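## Task

On the desk beside arm1, build a three-level stack. Bottom: the small sealed carton. Middle: the wooden block with one big hole. Top: the long cardboard box. Each piece lies on a long face, sits roughly centred over the piece beneath it, and no part of the three hangs past the desk's edges. Every other object must finish resting directly on the furniture it started on. It is a failure if anything taken off a furniture top lies on the floor while no gripper holds it, or if any object goes inside or beneath furniture, even when gripped. The stack has to stand without the robot supporting it. At the end, open the gripper and move the arms away.

## Robot and tools

Robots: three identical i2rt Big YAM arms named arm1, arm2 and arm3. Each has six revolute joints, a two-finger gripper and a wrist camera. With joints 1 and 6 at zero and the hand level and pointing ahead, the wrist camera rides on top of the hand and looks toward the fingertips. The hand can reach roughly 1.0 m from the joint-1 axis. The arms act independently. If one stalls, the others keep going. A hard squeeze between two arms fails the run, and a hard collision may too. No state line reports arm-to-arm contact. Contact made through an object does not count.

Frame: one shared scene frame with its origin on the floor and +z upward. The hand point is midway between the fingertips. The hand's z axis runs along the fingers, and its y axis is the direction the fingers open and close. Foot poses are never printed.

Cameras: arm1_cam_wrist, arm2_cam_wrist and arm3_cam_wrist are fisheye, 616x616. room_a (504x504, wide, about 90 deg vertical field) and room_b (504x504, about 70 deg) are fixed in the room.

Tool execute_actions: arguments are actions and cameras. actions is a list holding one action or none. An action is an object keyed by robot name. Under each name is a joints object. Each entry in joints is an absolute target, not an offset, named by joint. Joint angles are in radians and the gripper is in metres. Allowed ranges, with the done-tolerance in brackets:
- joint1_rad -2.879..2.879 (±0.045): turns the arm about its foot; positive is counter-clockwise seen from above; 0 means the arm unfolds the way its foot faces.
- joint2_rad 0..3.141 (±0.14): shoulder; at 0 the upper arm lies back, about level; increasing lifts it and then swings it forward.
- joint3_rad 0..3.019 (±0.09): elbow; 0 is folded, increasing opens it.
- joint4_rad -1.692..1.57 (±0.055): hand pitch; positive tilts the fingers up.
- joint5_rad -1.57..1.57 (±0.03): sideways hand swing; positive goes to the arm's right.
- joint6_rad -2.094..2.094 (±0.035): hand roll; positive is clockwise viewed from behind the hand.
- gripper_m 0..0.093 (±0.003): fingertip gap in metres. Grip force is up to about 50-62 N per pad.
Example: {"arm1": {"joints": {"gripper_m": 0.05}}, "arm2": {"joints": {"joint1_rad": 0.3}}}. All listed motions start at once but may finish at different times. Each joint has its own speed, so the hand can take a wide, curved path between postures. An action cannot run longer than 15 s. An unknown key or an out-of-range number rejects the whole call, and nothing moves. A joint or robot left out of an action may still be driving toward an older target. cameras is a list of camera names, or "all". Leaving it out or passing null also means all, and [] means none. The images come back in the order given on the pictures line. An empty actions list just reports state and images.

Tool wait: seconds, 0 to 10. It commands nothing and lets the scene run on.

Tool zoom_image: camera plus region [x0, y0, x1, y1] in pixels, origin at the top-left, at most 504x504. It works on that camera's latest full image.

Tool finished_scene: scene (an integer, 1 or 2). It ends that scene for good and reports whether the goal was met. The next task comes in its result. Replying without any tool call ends everything.

Reading results: joint_positions gives each arm's joints. Joint torques are listed in joint order, without the gripper. They are raw drive outputs with a per-arm offset, a scale and noise. They are nonzero even in free air, and friction can fake or mask a load. joint_status tells how each commanded motion ended:
- off_target: the joint stopped short and may still be pushing.
- contact_stop: the joint dropped its target and holds where it stopped.
- time_out: the joint could not finish. It keeps its target, or a nearby one limited per joint (0.375, 0.375, 0.113, 0.225, 0.075, 0.3 rad for joints 1-6), and keeps pushing. If the path clears, it will move there later.
- not_followed: a self- and inter-arm clearance check blocked the arm's targets. The gripper target is still executed. The blocked targets may be retried on later actions. This check can act too late, and between arms it ignores fingers, gripper housings and wrist cameras.
on_its_own lists what is moving or holding without a command from this call. Its "held at" value is the held target, not the actual position. If a stop is reported, the rest of that reply's motion calls are skipped.

Cautions: the arm does not stop on contact and can press very hard. To relieve a pushing joint, command its reported position. A tiny change in target may produce no motion. A joint carrying a load sags. Sustained load heats motors: a MOTOR HOT line appears at 85 °C, and at 100 °C the arm goes limp and drops. That shows up as an OVER-TEMPERATURE FAULT, with limit_stop_at_motor_heat in joint_status, in which case send the target again. Heat builds while you think too, and some carries into the next scene. The robot holds its last command while you deliberate. Loose objects may sometimes be nudged by outside forces. Avoid drops, slips, slams, knocking things off furniture onto the floor, and pushing objects into or under furniture. Before finishing, release the objects and pull the arms clear. Shorter robot motion is better.

Each tool is called after "Request:" as a command line: name --argument value for each argument, lists and objects as JSON in quotes; but a table of rows of numbers goes row by row, as --pt "numbers of a row", without its own name.

## Session

Request:
execute_actions --actions '[]'

Scene clock: 0.00 s.
Joint torques (N m, as the arm reports them, + toward a larger angle): no reading
arm1.joint_positions: joint1_rad=-0.486 joint2_rad=+0.539 joint3_rad=+1.396 joint4_rad=-1.272 joint5_rad=-0.054 joint6_rad=-0.363 gripper_m=+0.094
arm1.joint_status: not commanded
arm1.hand: x=-1.1791 y=-0.2939 z=+1.3661 quat_wxyz=(-0.160, -0.666, -0.508, +0.522) (m; scene frame)
arm2.joint_positions: joint1_rad=-0.627 joint2_rad=+0.475 joint3_rad=+1.458 joint4_rad=-1.264 joint5_rad=-0.285 joint6_rad=-0.462 gripper_m=+0.094
arm2.joint_status: not commanded
arm2.hand: x=+0.0755 y=-0.1764 z=+1.5282 quat_wxyz=(-0.508, +0.649, -0.463, -0.327) (m; scene frame)
arm3.joint_positions: joint1_rad=+0.794 joint2_rad=+0.323 joint3_rad=+1.380 joint4_rad=-1.430 joint5_rad=-0.175 joint6_rad=+0.748 gripper_m=+0.095
arm3.joint_status: not commanded
arm3.hand: x=+1.0976 y=+0.5017 z=+1.3600 quat_wxyz=(-0.502, -0.262, -0.782, -0.259) (m; scene frame)
pictures: arm1_cam_wrist, arm2_cam_wrist, arm3_cam_wrist, room_a, room_b
Images, in order (width x height): arm1_cam_wrist 616x616, arm2_cam_wrist 616x616, arm3_cam_wrist 616x616, room_a 504x504, room_b 504x504.

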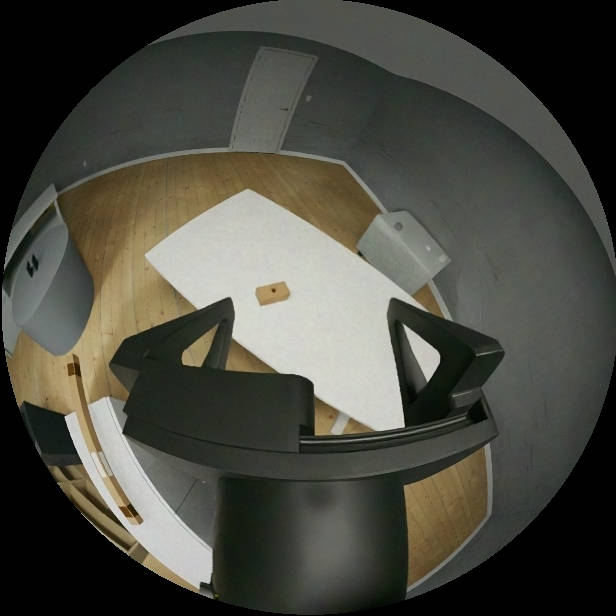

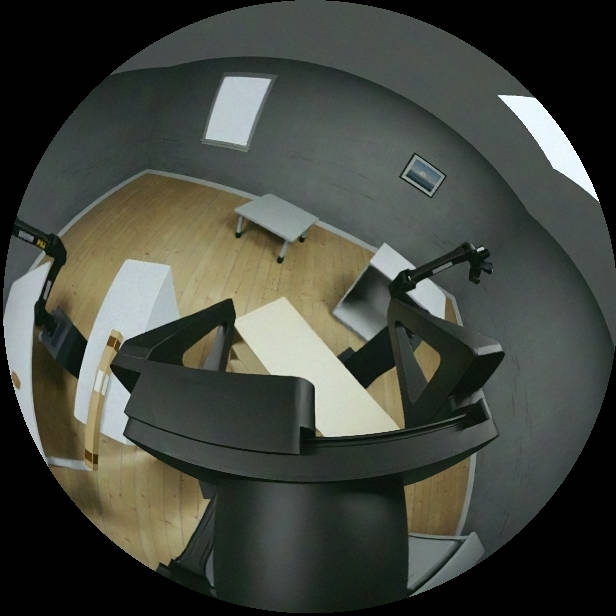

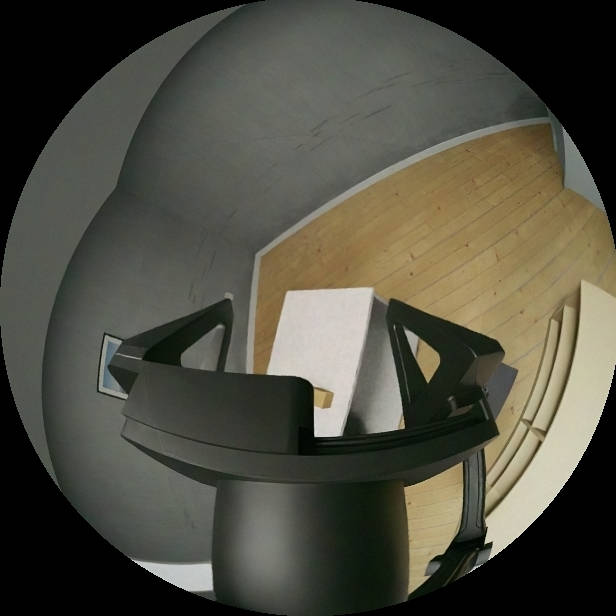

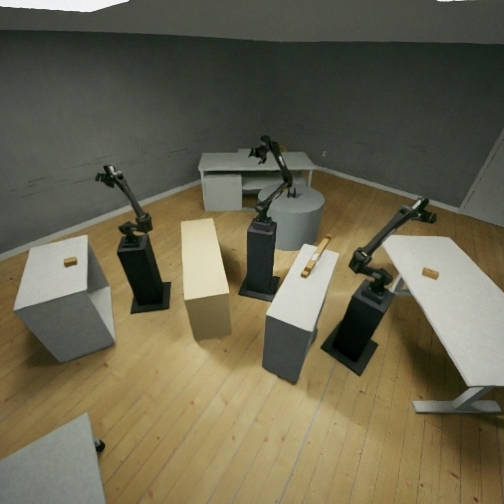

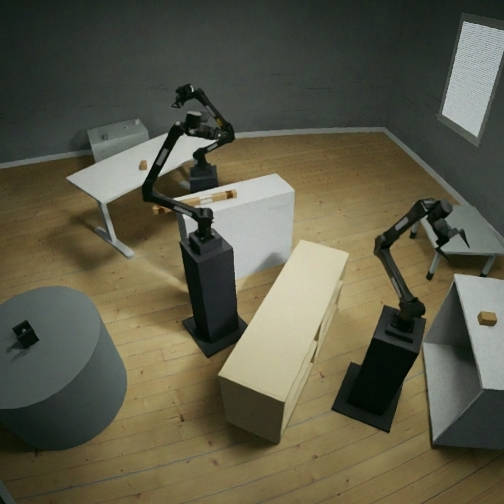

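Request:
zoom_image --camera "room_a" --region '[250, 180, 504, 400]'

Request:
zoom_image --camera "room_a" --region '[0, 130, 330, 380]'

Request:
execute_actions --actions '[{"arm1":{"joints":{"joint4_rad":-0.6,"joint5_rad":0,"joint6_rad":0}},"arm2":{"joints":{"joint3_rad":1.0,"joint5_rad":0,"joint6_rad":0}},"arm3":{"joints":{"joint2_rad":0.8,"joint5_rad":0,"joint6_rad":0}}}]' --cameras '["room_a"]'

Region (250, 180, 504, 400) of room_a's 504x504 image, scaled by 1.984, with more detail than that image has; it fills the top 437 rows of this view, and the rest is white.

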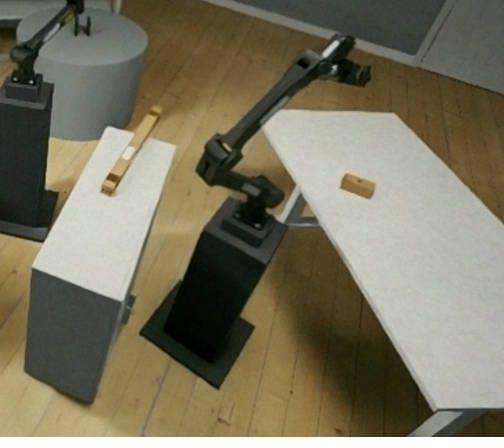

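Region (0, 130, 330, 380) of room_a's 504x504 image, scaled by 1.527, with more detail than that image has; it fills the top 382 rows of this view, and the rest is white.

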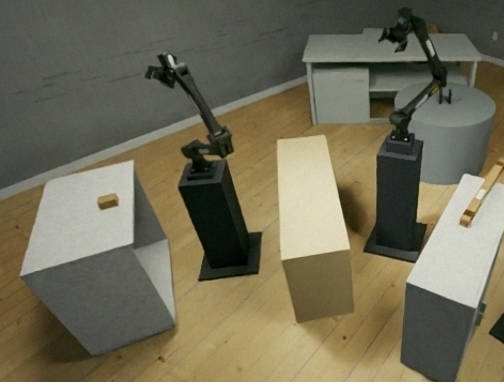

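Scene clock: 37.73 s.
Joint torques (N m, as the arm reports them, + toward a larger angle): arm1=[ 0.09  4.93 10.22  2.88  0.14  0.04] | arm2=[-0.38  0.28  6.98  2.    0.17  0.2 ] | arm3=[ 0.01 -2.36 11.9   1.05  0.24 -0.14]
arm1.joint_positions: joint1_rad=-0.486 joint2_rad=+0.539 joint3_rad=+1.396 joint4_rad=-0.623 joint5_rad=-0.003 joint6_rad=-0.009 gripper_m=+0.094
arm1.joint_status: all done
arm1.hand: x=-1.1933 y=-0.3011 z=+1.5223 quat_wxyz=(-0.334, -0.554, -0.277, +0.710) (m; scene frame)
arm2.joint_positions: joint1_rad=-0.627 joint2_rad=+0.484 joint3_rad=+1.001 joint4_rad=-1.264 joint5_rad=-0.004 joint6_rad=-0.010 gripper_m=+0.094
arm2.joint_status: all done
arm2.hand: x=+0.1444 y=-0.1248 z=+1.3007 quat_wxyz=(-0.326, +0.532, -0.747, -0.229) (m; scene frame)
arm3.joint_positions: joint1_rad=+0.794 joint2_rad=+0.796 joint3_rad=+1.380 joint4_rad=-1.430 joint5_rad=-0.003 joint6_rad=+0.013 gripper_m=+0.095
arm3.joint_status: all done
arm3.hand: x=+1.2850 y=+0.4654 z=+1.2766 quat_wxyz=(-0.355, -0.017, -0.935, +0.009) (m; scene frame)
pictures: room_a
Images, in order (width x height): room_a 504x504.

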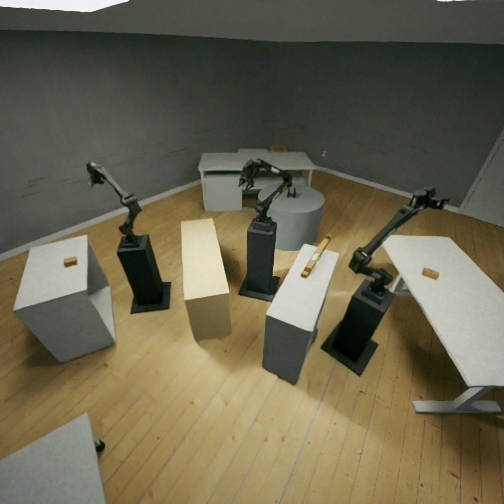

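Request:
execute_actions --actions '[{"arm1":{"joints":{"joint3_rad":0.8}},"arm2":{"joints":{"joint2_rad":1.0}},"arm3":{"joints":{"joint1_rad":1.6}}}]' --cameras '["arm3_cam_wrist"]'

Request:
execute_actions --actions '[{"arm1":{"joints":{"joint1_rad":0.3}},"arm2":{"joints":{"joint1_rad":-1.4}},"arm3":{"joints":{"joint1_rad":1.0,"joint2_rad":1.4}}}]'

Scene clock: 49.17 s.
Joint torques (N m, as the arm reports them, + toward a larger angle): arm1=[ 0.    0.56 12.56  2.49  0.15  0.04] | arm2=[-0.45 -6.42  7.48  1.23  0.18  0.17] | arm3=[ 0.79 -2.67 11.91  1.04  0.13 -0.15]
arm1.joint_positions: joint1_rad=-0.486 joint2_rad=+0.546 joint3_rad=+0.795 joint4_rad=-0.610 joint5_rad=-0.003 joint6_rad=-0.009 gripper_m=+0.094
arm1.joint_status: all done
arm1.hand: x=-1.2670 y=-0.3863 z=+1.1856 quat_wxyz=(-0.240, -0.738, -0.364, +0.515) (m; scene frame)
arm2.joint_positions: joint1_rad=-0.627 joint2_rad=+1.015 joint3_rad=+1.001 joint4_rad=-1.264 joint5_rad=-0.004 joint6_rad=-0.010 gripper_m=+0.094
arm2.joint_status: all done
arm2.hand: x=+0.1786 y=-0.0294 z=+1.1587 quat_wxyz=(-0.116, +0.574, -0.806, -0.084) (m; scene frame)
arm3.joint_positions: joint1_rad=+1.591 joint2_rad=+0.796 joint3_rad=+1.380 joint4_rad=-1.430 joint5_rad=+0.000 joint6_rad=+0.012 gripper_m=+0.095
arm3.joint_status: all done
arm3.hand: x=+1.2049 y=+0.6728 z=+1.2736 quat_wxyz=(-0.326, +0.347, -0.870, -0.129) (m; scene frame)
pictures: arm3_cam_wrist
Images, in order (width x height): arm3_cam_wrist 616x616.

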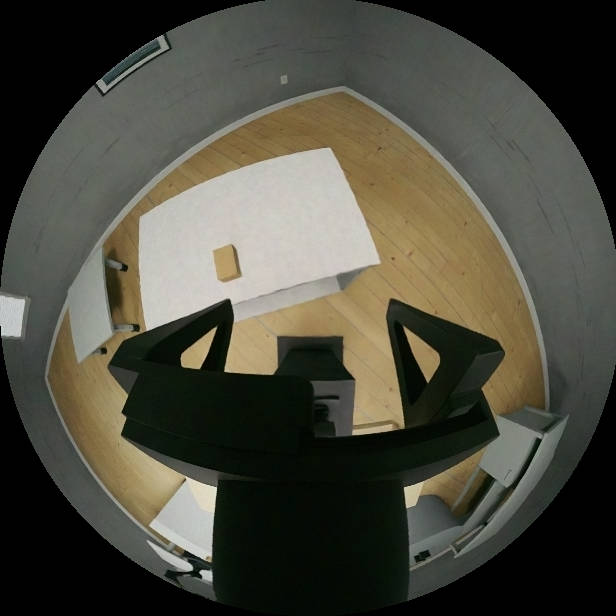

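Scene clock: 50.60 s.
Joint torques (N m, as the arm reports them, + toward a larger angle): arm1=[ 0.44  0.64 12.58  2.49  0.02  0.03] | arm2=[-0.25 -6.54  7.57  1.19  0.08  0.2 ] | arm3=[  0.39 -13.98  12.45   0.19   0.14  -0.13]
arm1.joint_positions: joint1_rad=+0.294 joint2_rad=+0.546 joint3_rad=+0.795 joint4_rad=-0.610 joint5_rad=+0.000 joint6_rad=-0.008 gripper_m=+0.094
arm1.joint_status: all done
arm1.hand: x=-1.0237 y=-0.4573 z=+1.1825 quat_wxyz=(-0.416, -0.547, -0.618, +0.382) (m; scene frame)
arm2.joint_positions: joint1_rad=-1.397 joint2_rad=+1.015 joint3_rad=+1.001 joint4_rad=-1.264 joint5_rad=-0.002 joint6_rad=-0.009 gripper_m=+0.094
arm2.joint_status: all done
arm2.hand: x=+0.3652 y=-0.1960 z=+1.1591 quat_wxyz=(-0.140, +0.229, -0.963, -0.031) (m; scene frame)
arm3.joint_positions: joint1_rad=+0.995 joint2_rad=+1.414 joint3_rad=+1.380 joint4_rad=-1.430 joint5_rad=+0.000 joint6_rad=+0.011 gripper_m=+0.095
arm3.joint_status: all done
arm3.hand: x=+1.4296 y=+0.5450 z=+1.0577 quat_wxyz=(-0.053, +0.081, -0.995, +0.002) (m; scene frame)
pictures: arm1_cam_wrist, arm2_cam_wrist, arm3_cam_wrist, room_a, room_b
Images, in order (width x height): arm1_cam_wrist 616x616, arm2_cam_wrist 616x616, arm3_cam_wrist 616x616, room_a 504x504, room_b 504x504.

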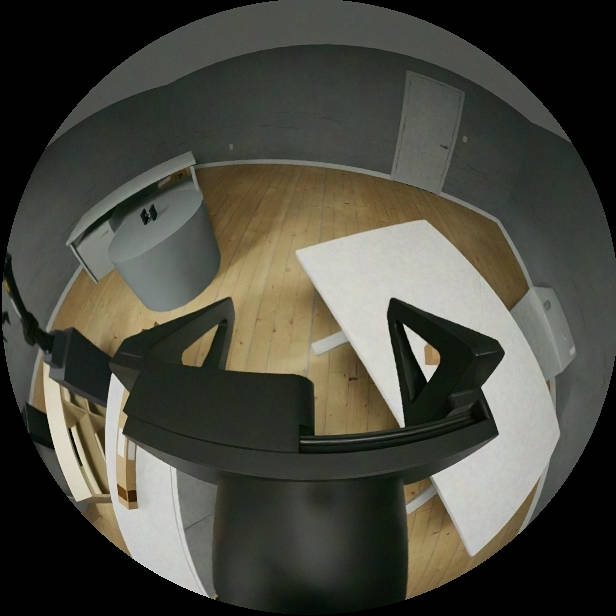

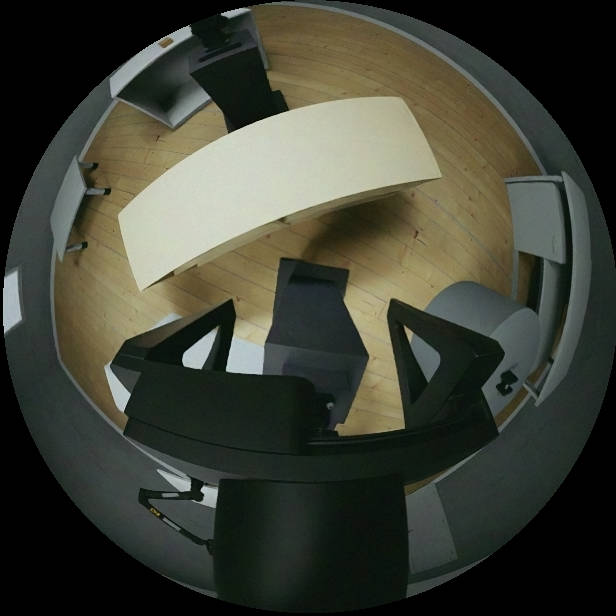

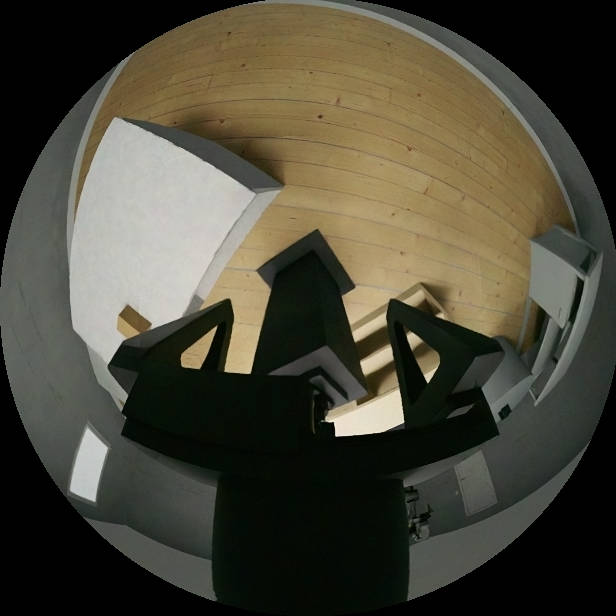

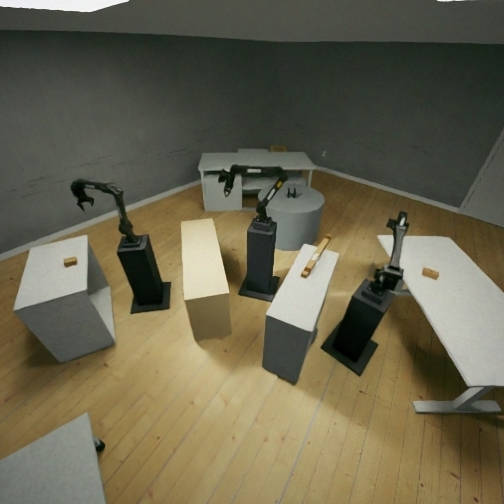

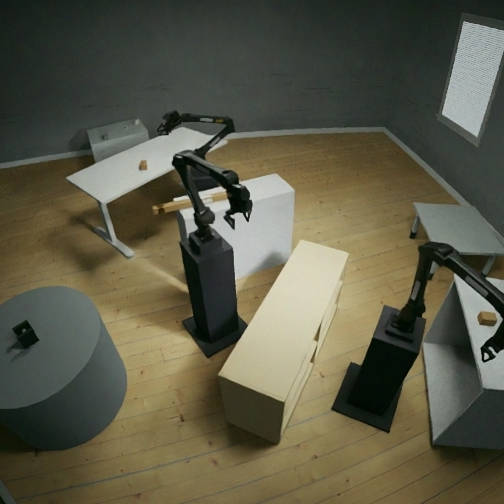

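Request:
execute_actions --actions '[{"arm1":{"joints":{"joint1_rad":-0.42,"joint2_rad":1.228,"joint3_rad":1.037,"joint4_rad":-0.629}},"arm2":{"joints":{"joint1_rad":-1.15,"joint2_rad":1.228,"joint3_rad":1.037,"joint4_rad":-0.629}},"arm3":{"joints":{"joint1_rad":2.1,"joint2_rad":1.131,"joint3_rad":1.075,"joint4_rad":-0.764}}}]'

Scene clock: 150.67 s.
Joint torques (N m, as the arm reports them, + toward a larger angle): arm1=[ 0.25 -8.23 13.11  1.18  0.05  0.03] | arm2=[ -0.54 -10.16  10.51   2.64   0.07   0.18] | arm3=[ 0.32 -9.33 10.82  1.48  0.14 -0.13]
arm1.joint_positions: joint1_rad=-0.424 joint2_rad=+1.237 joint3_rad=+1.023 joint4_rad=-0.617 joint5_rad=-0.001 joint6_rad=-0.008 gripper_m=+0.094
arm1.joint_status: all done
arm1.hand: x=-1.3485 y=-0.5340 z=+1.0410 quat_wxyz=(-0.160, -0.824, -0.435, +0.324) (m; scene frame)
arm2.joint_positions: joint1_rad=-1.146 joint2_rad=+1.247 joint3_rad=+1.001 joint4_rad=-0.653 joint5_rad=-0.002 joint6_rad=-0.009 gripper_m=+0.094
arm2.joint_status: all done
arm2.hand: x=+0.4381 y=-0.0246 z=+1.1363 quat_wxyz=(-0.307, +0.332, -0.885, -0.112) (m; scene frame)
arm3.joint_positions: joint1_rad=+2.096 joint2_rad=+1.128 joint3_rad=+1.087 joint4_rad=-0.781 joint5_rad=+0.000 joint6_rad=+0.010 gripper_m=+0.095
arm3.joint_status: all done
arm3.hand: x=+1.1364 y=+0.9204 z=+1.1007 quat_wxyz=(-0.289, +0.551, -0.753, -0.214) (m; scene frame)
pictures: arm1_cam_wrist, arm2_cam_wrist, arm3_cam_wrist, room_a, room_b
Images, in order (width x height): arm1_cam_wrist 616x616, arm2_cam_wrist 616x616, arm3_cam_wrist 616x616, room_a 504x504, room_b 504x504.

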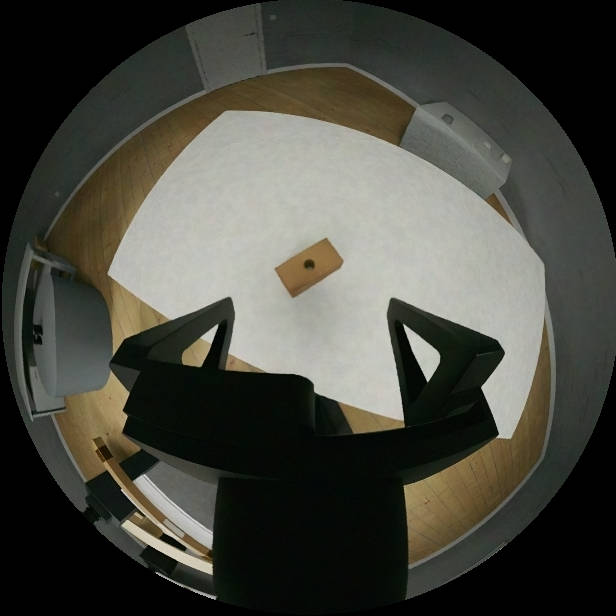

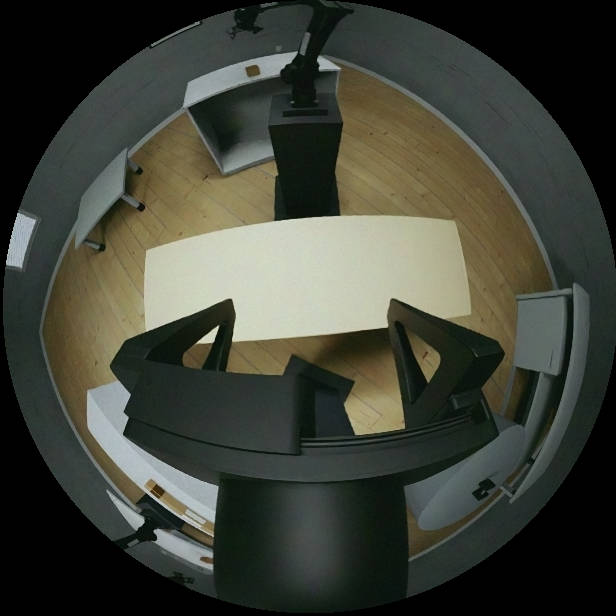

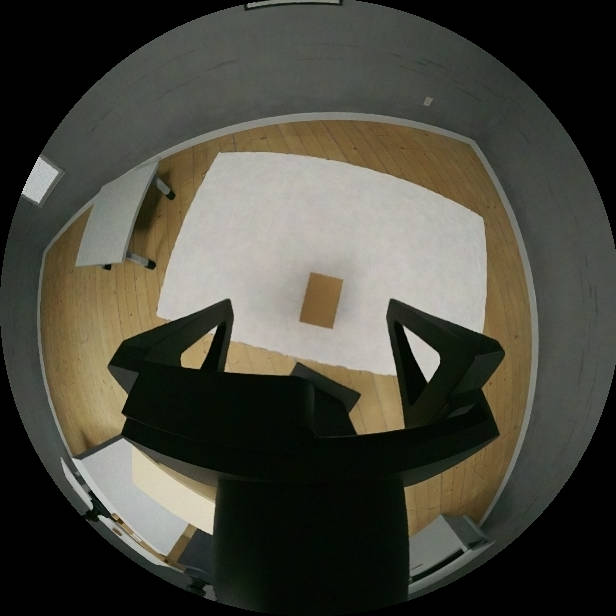

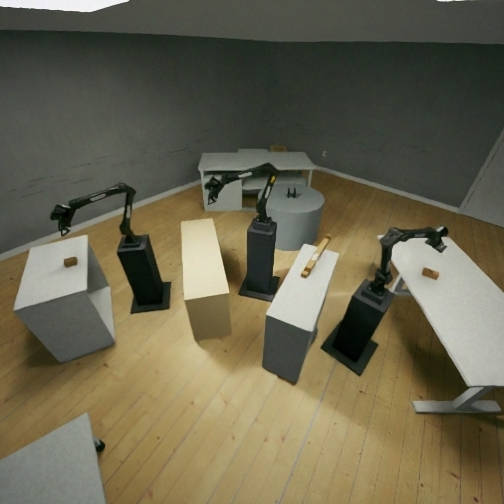

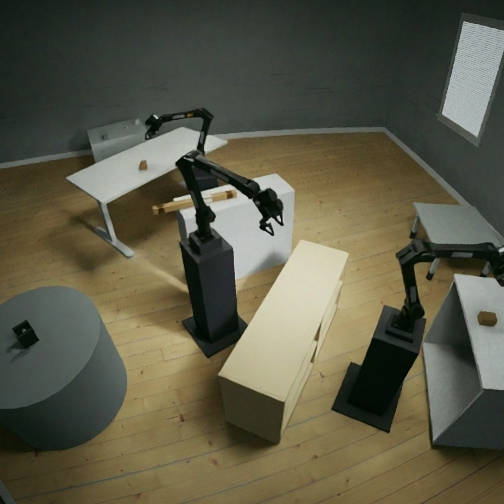

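Request:
zoom_image --camera "arm3_cam_wrist" --region '[262, 253, 382, 353]'

Request:
zoom_image --camera "arm1_cam_wrist" --region '[250, 217, 370, 317]'

Region (262, 253, 382, 353) of arm3_cam_wrist's 616x616 image, scaled by 4.200, with more detail than that image has.

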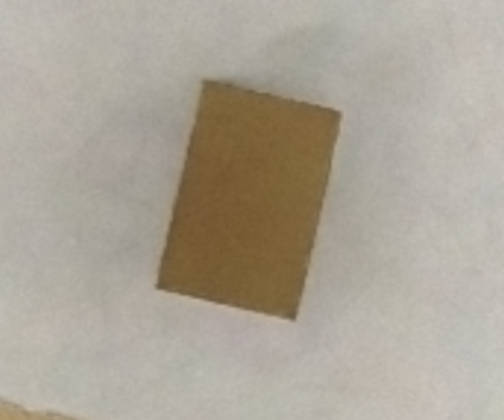

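Region (250, 217, 370, 317) of arm1_cam_wrist's 616x616 image, scaled by 4.200, with more detail than that image has.

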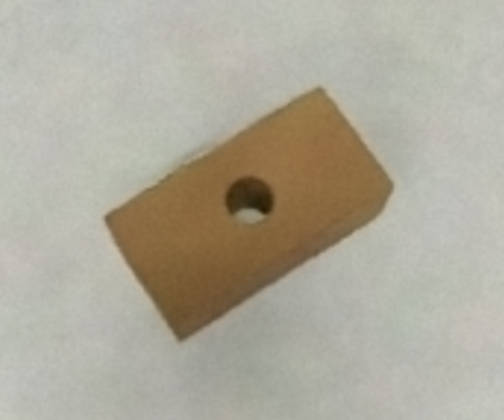

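Request:
execute_actions --actions '[{"arm1":{"joints":{"joint1_rad":1.2,"joint2_rad":1.342,"joint3_rad":1.399,"joint4_rad":-0.877}},"arm3":{"joints":{"joint1_rad":2.067,"joint2_rad":1.608,"joint3_rad":1.314,"joint4_rad":-1.277,"joint6_rad":0.185}}}]' --cameras '["arm1_cam_wrist","arm3_cam_wrist","room_a"]'

Scene clock: 180.77 s.
Joint torques (N m, as the arm reports them, + toward a larger angle): arm1=[ -0.2  -10.41  14.56   0.9    0.05   0.03] | arm2=[-0.67 -9.78 10.59  2.71  0.09  0.17] | arm3=[ -0.92 -16.56  13.6   -0.6    0.16   0.13]
arm1.joint_positions: joint1_rad=+1.205 joint2_rad=+1.353 joint3_rad=+1.371 joint4_rad=-0.859 joint5_rad=-0.001 joint6_rad=-0.007 gripper_m=+0.094
arm1.joint_status: all done
arm1.hand: x=-0.5898 y=-0.4151 z=+1.1245 quat_wxyz=(-0.337, -0.253, -0.902, +0.096) (m; scene frame)
arm2.joint_positions: joint1_rad=-1.146 joint2_rad=+1.247 joint3_rad=+1.001 joint4_rad=-0.653 joint5_rad=-0.002 joint6_rad=-0.009 gripper_m=+0.094
arm2.joint_status: not commanded
arm2.hand: x=+0.4381 y=-0.0246 z=+1.1363 quat_wxyz=(-0.307, +0.332, -0.885, -0.112) (m; scene frame)
arm3.joint_positions: joint1_rad=+2.078 joint2_rad=+1.625 joint3_rad=+1.272 joint4_rad=-1.267 joint5_rad=+0.000 joint6_rad=+0.173 gripper_m=+0.095
arm3.joint_status: all done
arm3.hand: x=+1.1404 y=+0.9025 z=+0.9222 quat_wxyz=(+0.023, +0.515, -0.857, +0.022) (m; scene frame)
pictures: arm1_cam_wrist, arm3_cam_wrist, room_a
Images, in order (width x height): arm1_cam_wrist 616x616, arm3_cam_wrist 616x616, room_a 504x504.

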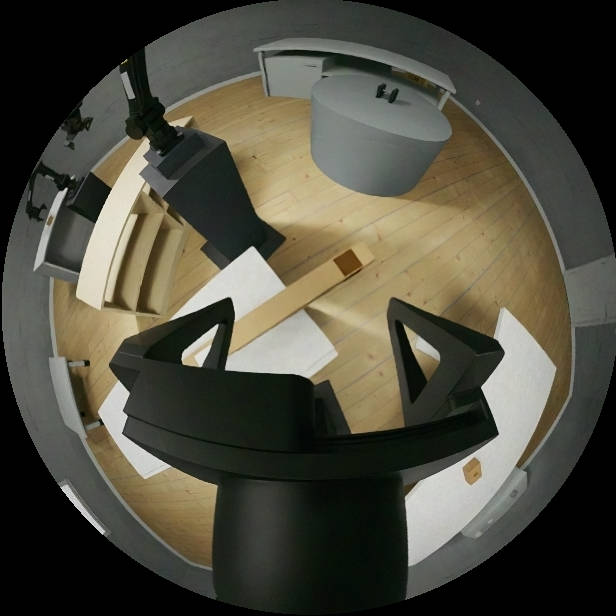

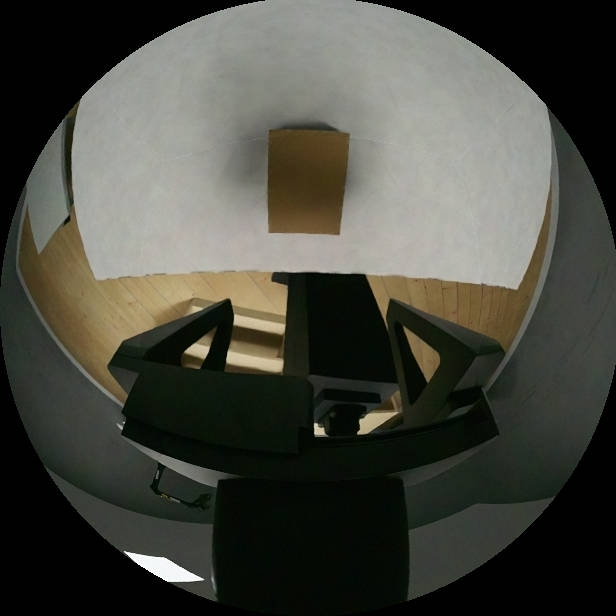

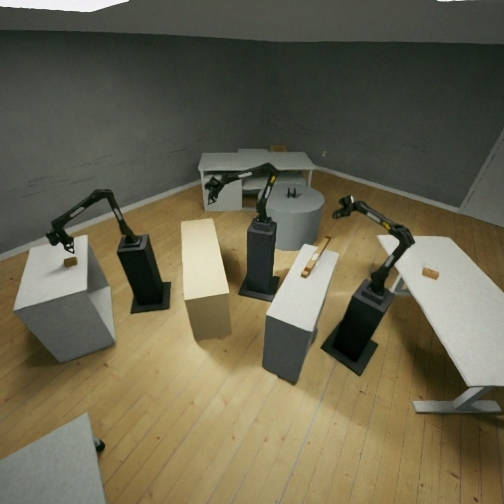

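Request:
execute_actions --actions '[{"arm1":{"joints":{"joint1_rad":1.5,"joint6_rad":-0.5}},"arm3":{"joints":{"joint1_rad":2.06,"joint2_rad":1.78,"joint4_rad":-1.051}}}]' --cameras '["arm1_cam_wrist","arm3_cam_wrist","room_a"]'

Scene clock: 206.73 s.
Joint torques (N m, as the arm reports them, + toward a larger angle): arm1=[ -0.48 -10.51  14.56   0.9    0.02  -0.07] | arm2=[-0.49 -9.86 10.39  2.43  0.08  0.19] | arm3=[ -1.08 -18.24  12.86   0.16   0.16   0.12]
arm1.joint_positions: joint1_rad=+1.508 joint2_rad=+1.353 joint3_rad=+1.371 joint4_rad=-0.859 joint5_rad=-0.001 joint6_rad=-0.490 gripper_m=+0.094
arm1.joint_status: all done
arm1.hand: x=-0.5246 y=-0.2619 z=+1.1251 quat_wxyz=(-0.329, +0.111, -0.930, +0.124) (m; scene frame)
arm2.joint_positions: joint1_rad=-1.146 joint2_rad=+1.247 joint3_rad=+1.001 joint4_rad=-0.653 joint5_rad=-0.002 joint6_rad=-0.009 gripper_m=+0.094
arm2.joint_status: not commanded
arm2.hand: x=+0.4381 y=-0.0246 z=+1.1363 quat_wxyz=(-0.307, +0.332, -0.885, -0.112) (m; scene frame)
arm3.joint_positions: joint1_rad=+2.073 joint2_rad=+1.795 joint3_rad=+1.272 joint4_rad=-1.061 joint5_rad=+0.000 joint6_rad=+0.173 gripper_m=+0.095
arm3.joint_status: all done
arm3.hand: x=+1.1563 y=+0.9418 z=+0.8425 quat_wxyz=(+0.009, +0.513, -0.859, +0.010) (m; scene frame)
pictures: arm1_cam_wrist, arm3_cam_wrist, room_a
Images, in order (width x height): arm1_cam_wrist 616x616, arm3_cam_wrist 616x616, room_a 504x504.

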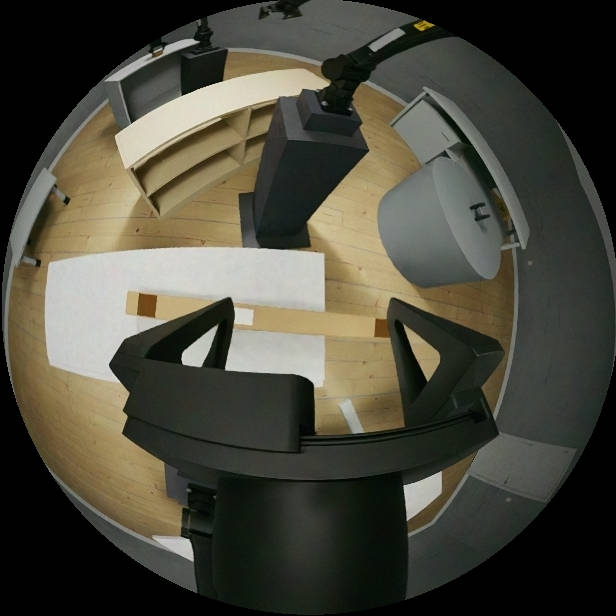

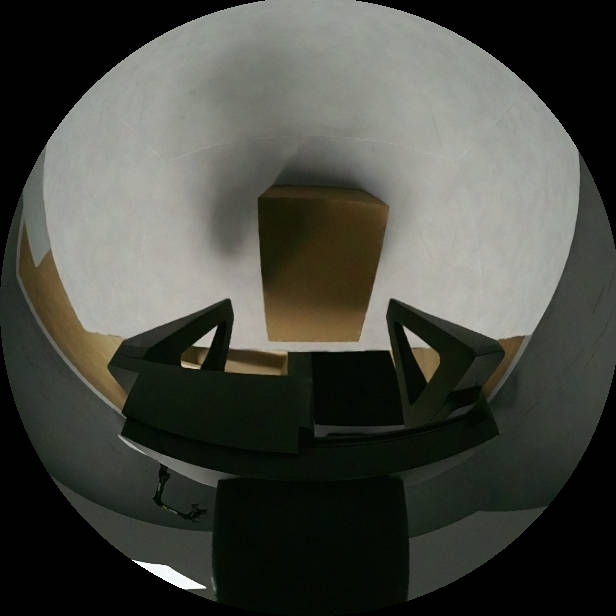

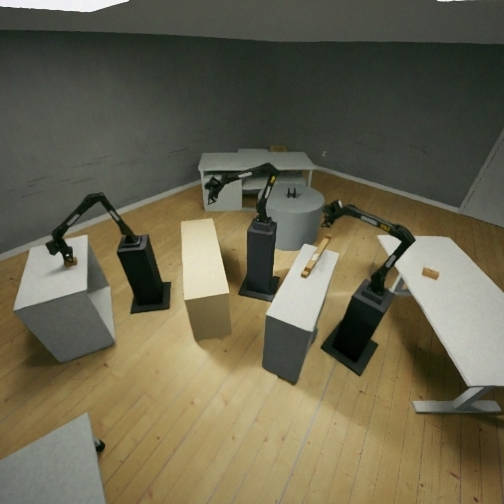

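Request:
execute_actions --actions '[{"arm1":{"joints":{"joint1_rad":1.445,"joint2_rad":1.79,"joint3_rad":1.565,"joint4_rad":-1.31,"joint6_rad":1.26}},"arm3":{"joints":{"joint2_rad":1.847,"joint4_rad":-0.975}}}]' --cameras '["arm1_cam_wrist","arm3_cam_wrist","room_a"]'

Scene clock: 238.53 s.
Joint torques (N m, as the arm reports them, + toward a larger angle): arm1=[  0.24 -15.41  12.23  -0.2    0.17   0.05] | arm2=[-0.86 -9.99 10.57  2.5   0.1   0.2 ] | arm3=[ -1.1  -16.76  12.72   0.24   0.16   0.12]
arm1.joint_positions: joint1_rad=+1.444 joint2_rad=+1.797 joint3_rad=+1.545 joint4_rad=-1.297 joint5_rad=-0.001 joint6_rad=+1.251 gripper_m=+0.094
arm1.joint_status: all done
arm1.hand: x=-0.5402 y=-0.2930 z=+0.9299 quat_wxyz=(-0.003, -0.705, -0.709, -0.005) (m; scene frame)
arm2.joint_positions: joint1_rad=-1.146 joint2_rad=+1.247 joint3_rad=+1.001 joint4_rad=-0.653 joint5_rad=-0.002 joint6_rad=-0.009 gripper_m=+0.094
arm2.joint_status: not commanded
arm2.hand: x=+0.4381 y=-0.0246 z=+1.1363 quat_wxyz=(-0.307, +0.332, -0.885, -0.112) (m; scene frame)
arm3.joint_positions: joint1_rad=+2.073 joint2_rad=+1.836 joint3_rad=+1.272 joint4_rad=-0.986 joint5_rad=+0.000 joint6_rad=+0.173 gripper_m=+0.095
arm3.joint_status: all done
arm3.hand: x=+1.1609 y=+0.9555 z=+0.8226 quat_wxyz=(-0.004, +0.513, -0.859, -0.001) (m; scene frame)
pictures: arm1_cam_wrist, arm3_cam_wrist, room_a
Images, in order (width x height): arm1_cam_wrist 616x616, arm3_cam_wrist 616x616, room_a 504x504.

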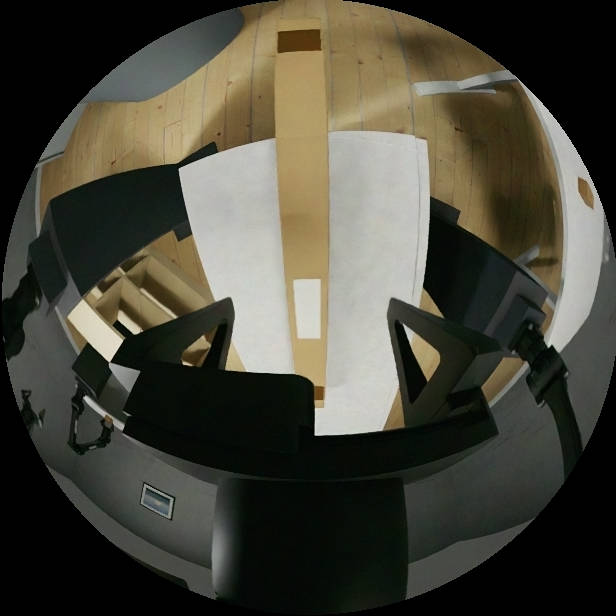

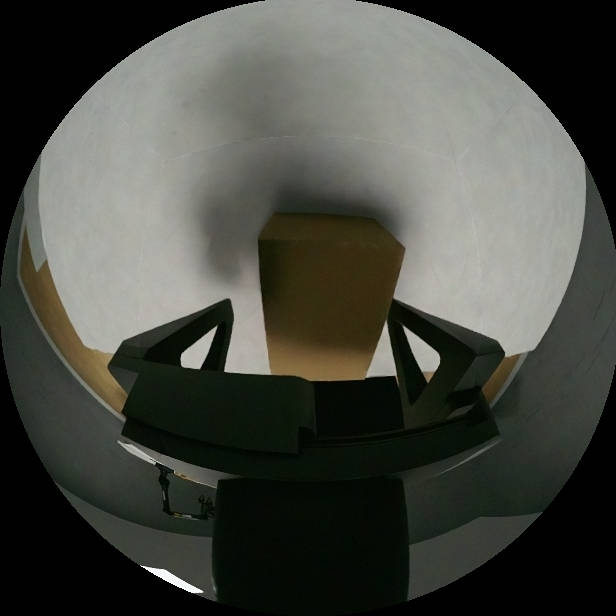

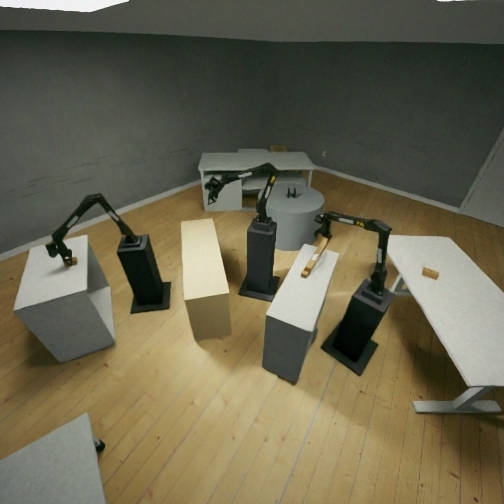

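Request:
execute_actions --actions '[{"arm1":{"joints":{"joint2_rad":1.855,"joint3_rad":1.455,"joint4_rad":-1.165}},"arm3":{"joints":{"gripper_m":0.04}}}]' --cameras '["arm1_cam_wrist","arm3_cam_wrist"]'

Scene clock: 266.43 s.
Joint torques (N m, as the arm reports them, + toward a larger angle): arm1=[  0.2  -14.19  10.27   0.94   0.17   0.04] | arm2=[-0.84 -9.79 10.51  2.54  0.09  0.17] | arm3=[ -1.05 -16.72  12.71   0.24   0.18   0.12]
arm1.joint_positions: joint1_rad=+1.444 joint2_rad=+1.846 joint3_rad=+1.451 joint4_rad=-1.180 joint5_rad=-0.001 joint6_rad=+1.251 gripper_m=+0.094
arm1.joint_status: all done
arm1.hand: x=-0.5474 y=-0.2904 z=+0.8700 quat_wxyz=(+0.009, -0.705, -0.709, +0.001) (m; scene frame)
arm2.joint_positions: joint1_rad=-1.146 joint2_rad=+1.247 joint3_rad=+1.001 joint4_rad=-0.653 joint5_rad=-0.002 joint6_rad=-0.009 gripper_m=+0.094
arm2.joint_status: not commanded
arm2.hand: x=+0.4381 y=-0.0246 z=+1.1363 quat_wxyz=(-0.307, +0.332, -0.885, -0.112) (m; scene frame)
arm3.joint_positions: joint1_rad=+2.073 joint2_rad=+1.836 joint3_rad=+1.272 joint4_rad=-0.986 joint5_rad=-0.001 joint6_rad=+0.173 gripper_m=+0.060
arm3.joint_status: gripper_m off_target (ended at +0.060, target +0.040)
arm3.hand: x=+1.1611 y=+0.9555 z=+0.8226 quat_wxyz=(-0.004, +0.512, -0.859, -0.001) (m; scene frame)
pictures: arm1_cam_wrist, arm3_cam_wrist
Images, in order (width x height): arm1_cam_wrist 616x616, arm3_cam_wrist 616x616.

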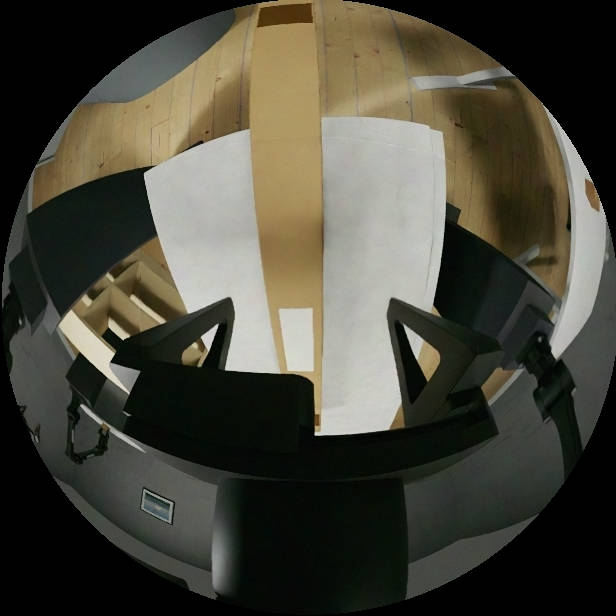

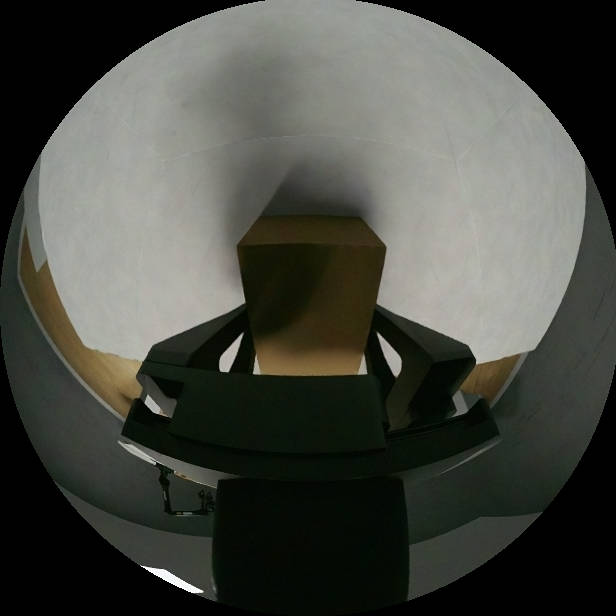

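Request:
execute_actions --actions '[{"arm1":{"joints":{"joint2_rad":1.965,"joint3_rad":1.41,"joint4_rad":-1.01}},"arm3":{"joints":{"joint2_rad":1.6,"joint3_rad":1.4,"joint4_rad":-1.33}}}]' --cameras '["arm1_cam_wrist","room_a"]'

Scene clock: 298.23 s.
Joint torques (N m, as the arm reports them, + toward a larger angle): arm1=[  0.2  -15.71   9.75   0.9    0.17   0.04] | arm2=[ -0.6  -10.49  10.47   2.57   0.07   0.16] | arm3=[ -1.04 -14.64  13.77  -0.48   0.18   0.12]
arm1.joint_positions: joint1_rad=+1.444 joint2_rad=+1.964 joint3_rad=+1.403 joint4_rad=-1.025 joint5_rad=-0.001 joint6_rad=+1.251 gripper_m=+0.094
arm1.joint_status: all done
arm1.hand: x=-0.5405 y=-0.2923 z=+0.7920 quat_wxyz=(+0.013, -0.705, -0.709, +0.003) (m; scene frame)
arm2.joint_positions: joint1_rad=-1.146 joint2_rad=+1.247 joint3_rad=+1.001 joint4_rad=-0.653 joint5_rad=-0.002 joint6_rad=-0.009 gripper_m=+0.094
arm2.joint_status: not commanded
arm2.hand: x=+0.4381 y=-0.0246 z=+1.1363 quat_wxyz=(-0.307, +0.332, -0.885, -0.112) (m; scene frame)
arm3.joint_positions: joint1_rad=+2.073 joint2_rad=+1.593 joint3_rad=+1.362 joint4_rad=-1.321 joint5_rad=-0.001 joint6_rad=+0.173 gripper_m=+0.060
arm3.joint_status: all done
arm3.hand: x=+1.1484 y=+0.9198 z=+0.9691 quat_wxyz=(-0.003, +0.512, -0.859, +0.000) (m; scene frame)
pictures: arm1_cam_wrist, room_a
Images, in order (width x height): arm1_cam_wrist 616x616, room_a 504x504.

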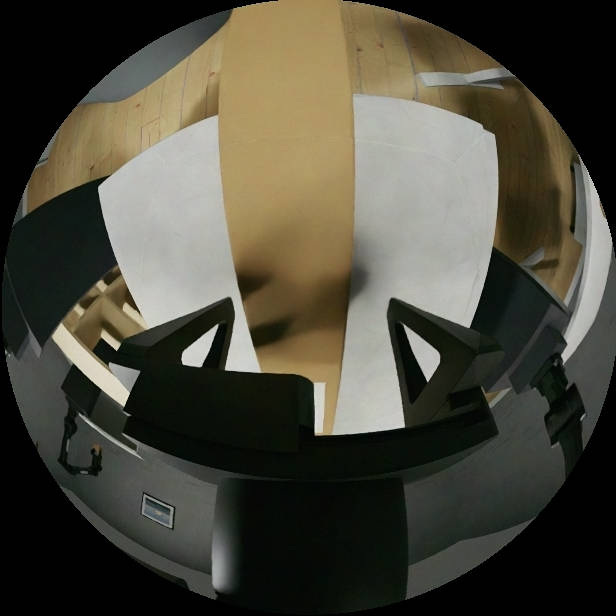

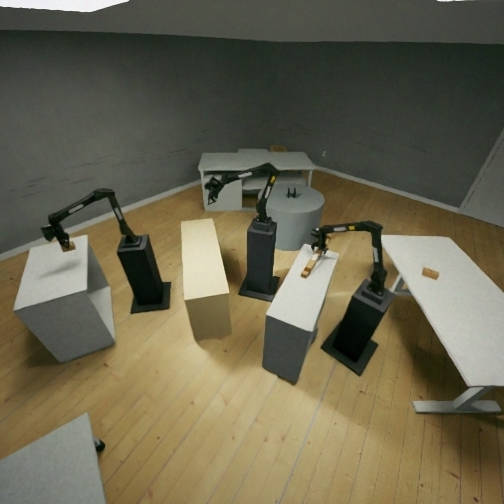

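Request:
execute_actions --actions '[{"arm1":{"joints":{"gripper_m":0.025}},"arm2":{"joints":{"joint1_rad":-0.45,"joint2_rad":2.13,"joint3_rad":1.81,"joint4_rad":-1.22}},"arm3":{"joints":{"joint1_rad":-1.588,"joint2_rad":1.955,"joint3_rad":1.76,"joint4_rad":-1.34,"joint6_rad":0}}}]'

Scene clock: 313.47 s.
Joint torques (N m, as the arm reports them, + toward a larger angle): arm1=[  0.23 -15.86   9.81   0.89   0.17   0.01] | arm2=[  0.09 -20.13  10.72  -0.37   0.1    0.17] | arm3=[  1.19 -22.9   13.69  -0.38   0.02  -0.15]
arm1.joint_positions: joint1_rad=+1.444 joint2_rad=+1.964 joint3_rad=+1.403 joint4_rad=-1.024 joint5_rad=-0.001 joint6_rad=+1.255 gripper_m=+0.049
arm1.joint_status: gripper_m off_target (ended at +0.049, target +0.025)
arm1.hand: x=-0.5402 y=-0.2924 z=+0.7920 quat_wxyz=(+0.013, -0.707, -0.708, +0.003) (m; scene frame)
arm2.joint_positions: joint1_rad=-0.452 joint2_rad=+2.158 joint3_rad=+1.754 joint4_rad=-1.209 joint5_rad=-0.001 joint6_rad=-0.008 gripper_m=+0.094
arm2.joint_status: all done
arm2.hand: x=+0.1717 y=+0.2761 z=+0.9219 quat_wxyz=(+0.019, +0.648, -0.761, +0.015) (m; scene frame)
arm3.joint_positions: joint1_rad=-1.599 joint2_rad=+1.984 joint3_rad=+1.722 joint4_rad=-1.335 joint5_rad=+0.002 joint6_rad=+0.012 gripper_m=+0.060
arm3.joint_status: all done
arm3.hand: x=+0.5469 y=+0.0752 z=+0.9119 quat_wxyz=(-0.001, -0.938, -0.346, -0.009) (m; scene frame)
pictures: arm1_cam_wrist, arm2_cam_wrist, arm3_cam_wrist, room_a, room_b
Images, in order (width x height): arm1_cam_wrist 616x616, arm2_cam_wrist 616x616, arm3_cam_wrist 616x616, room_a 504x504, room_b 504x504.

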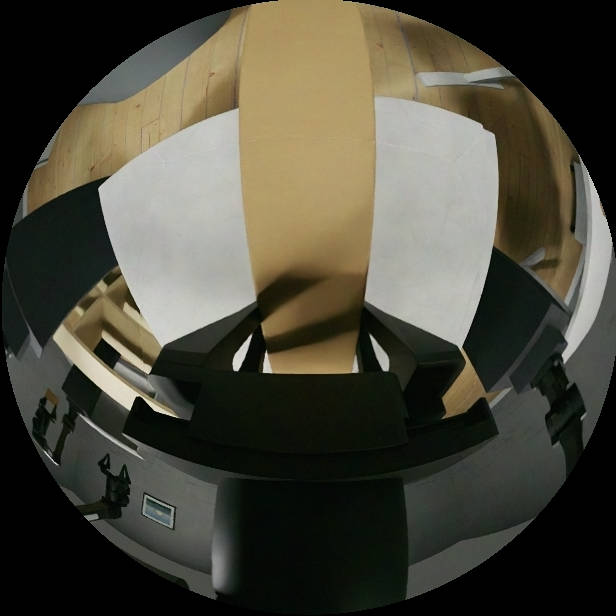

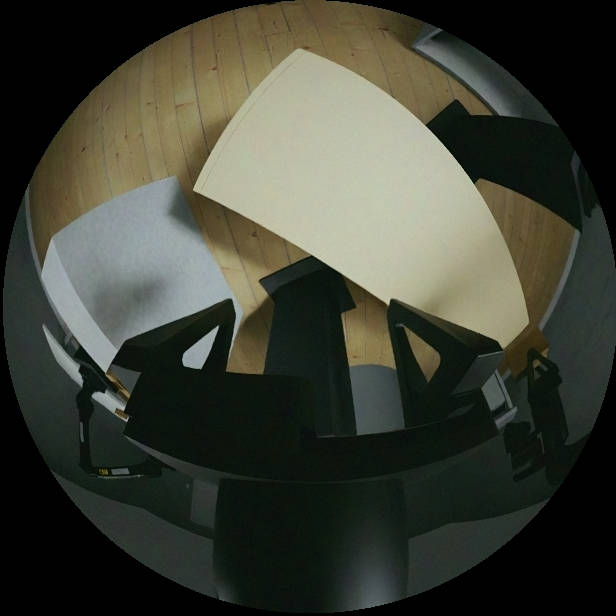

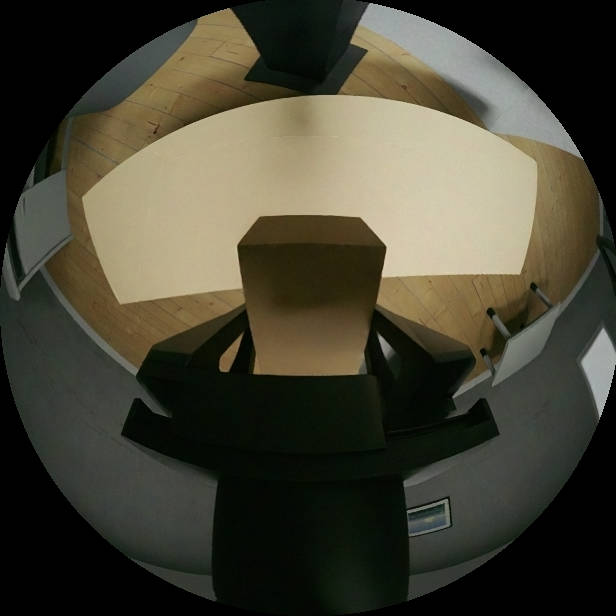

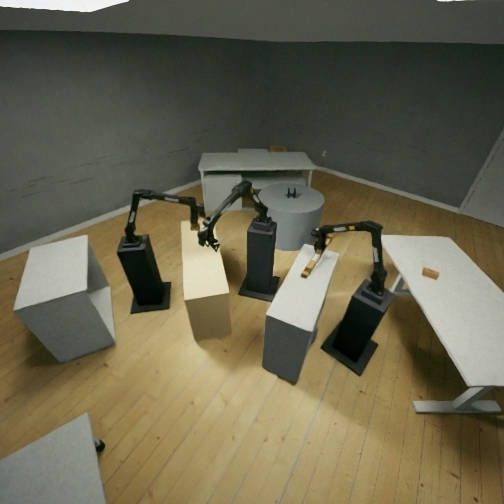

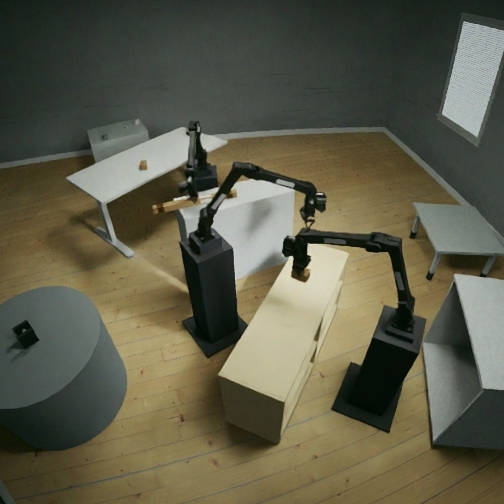

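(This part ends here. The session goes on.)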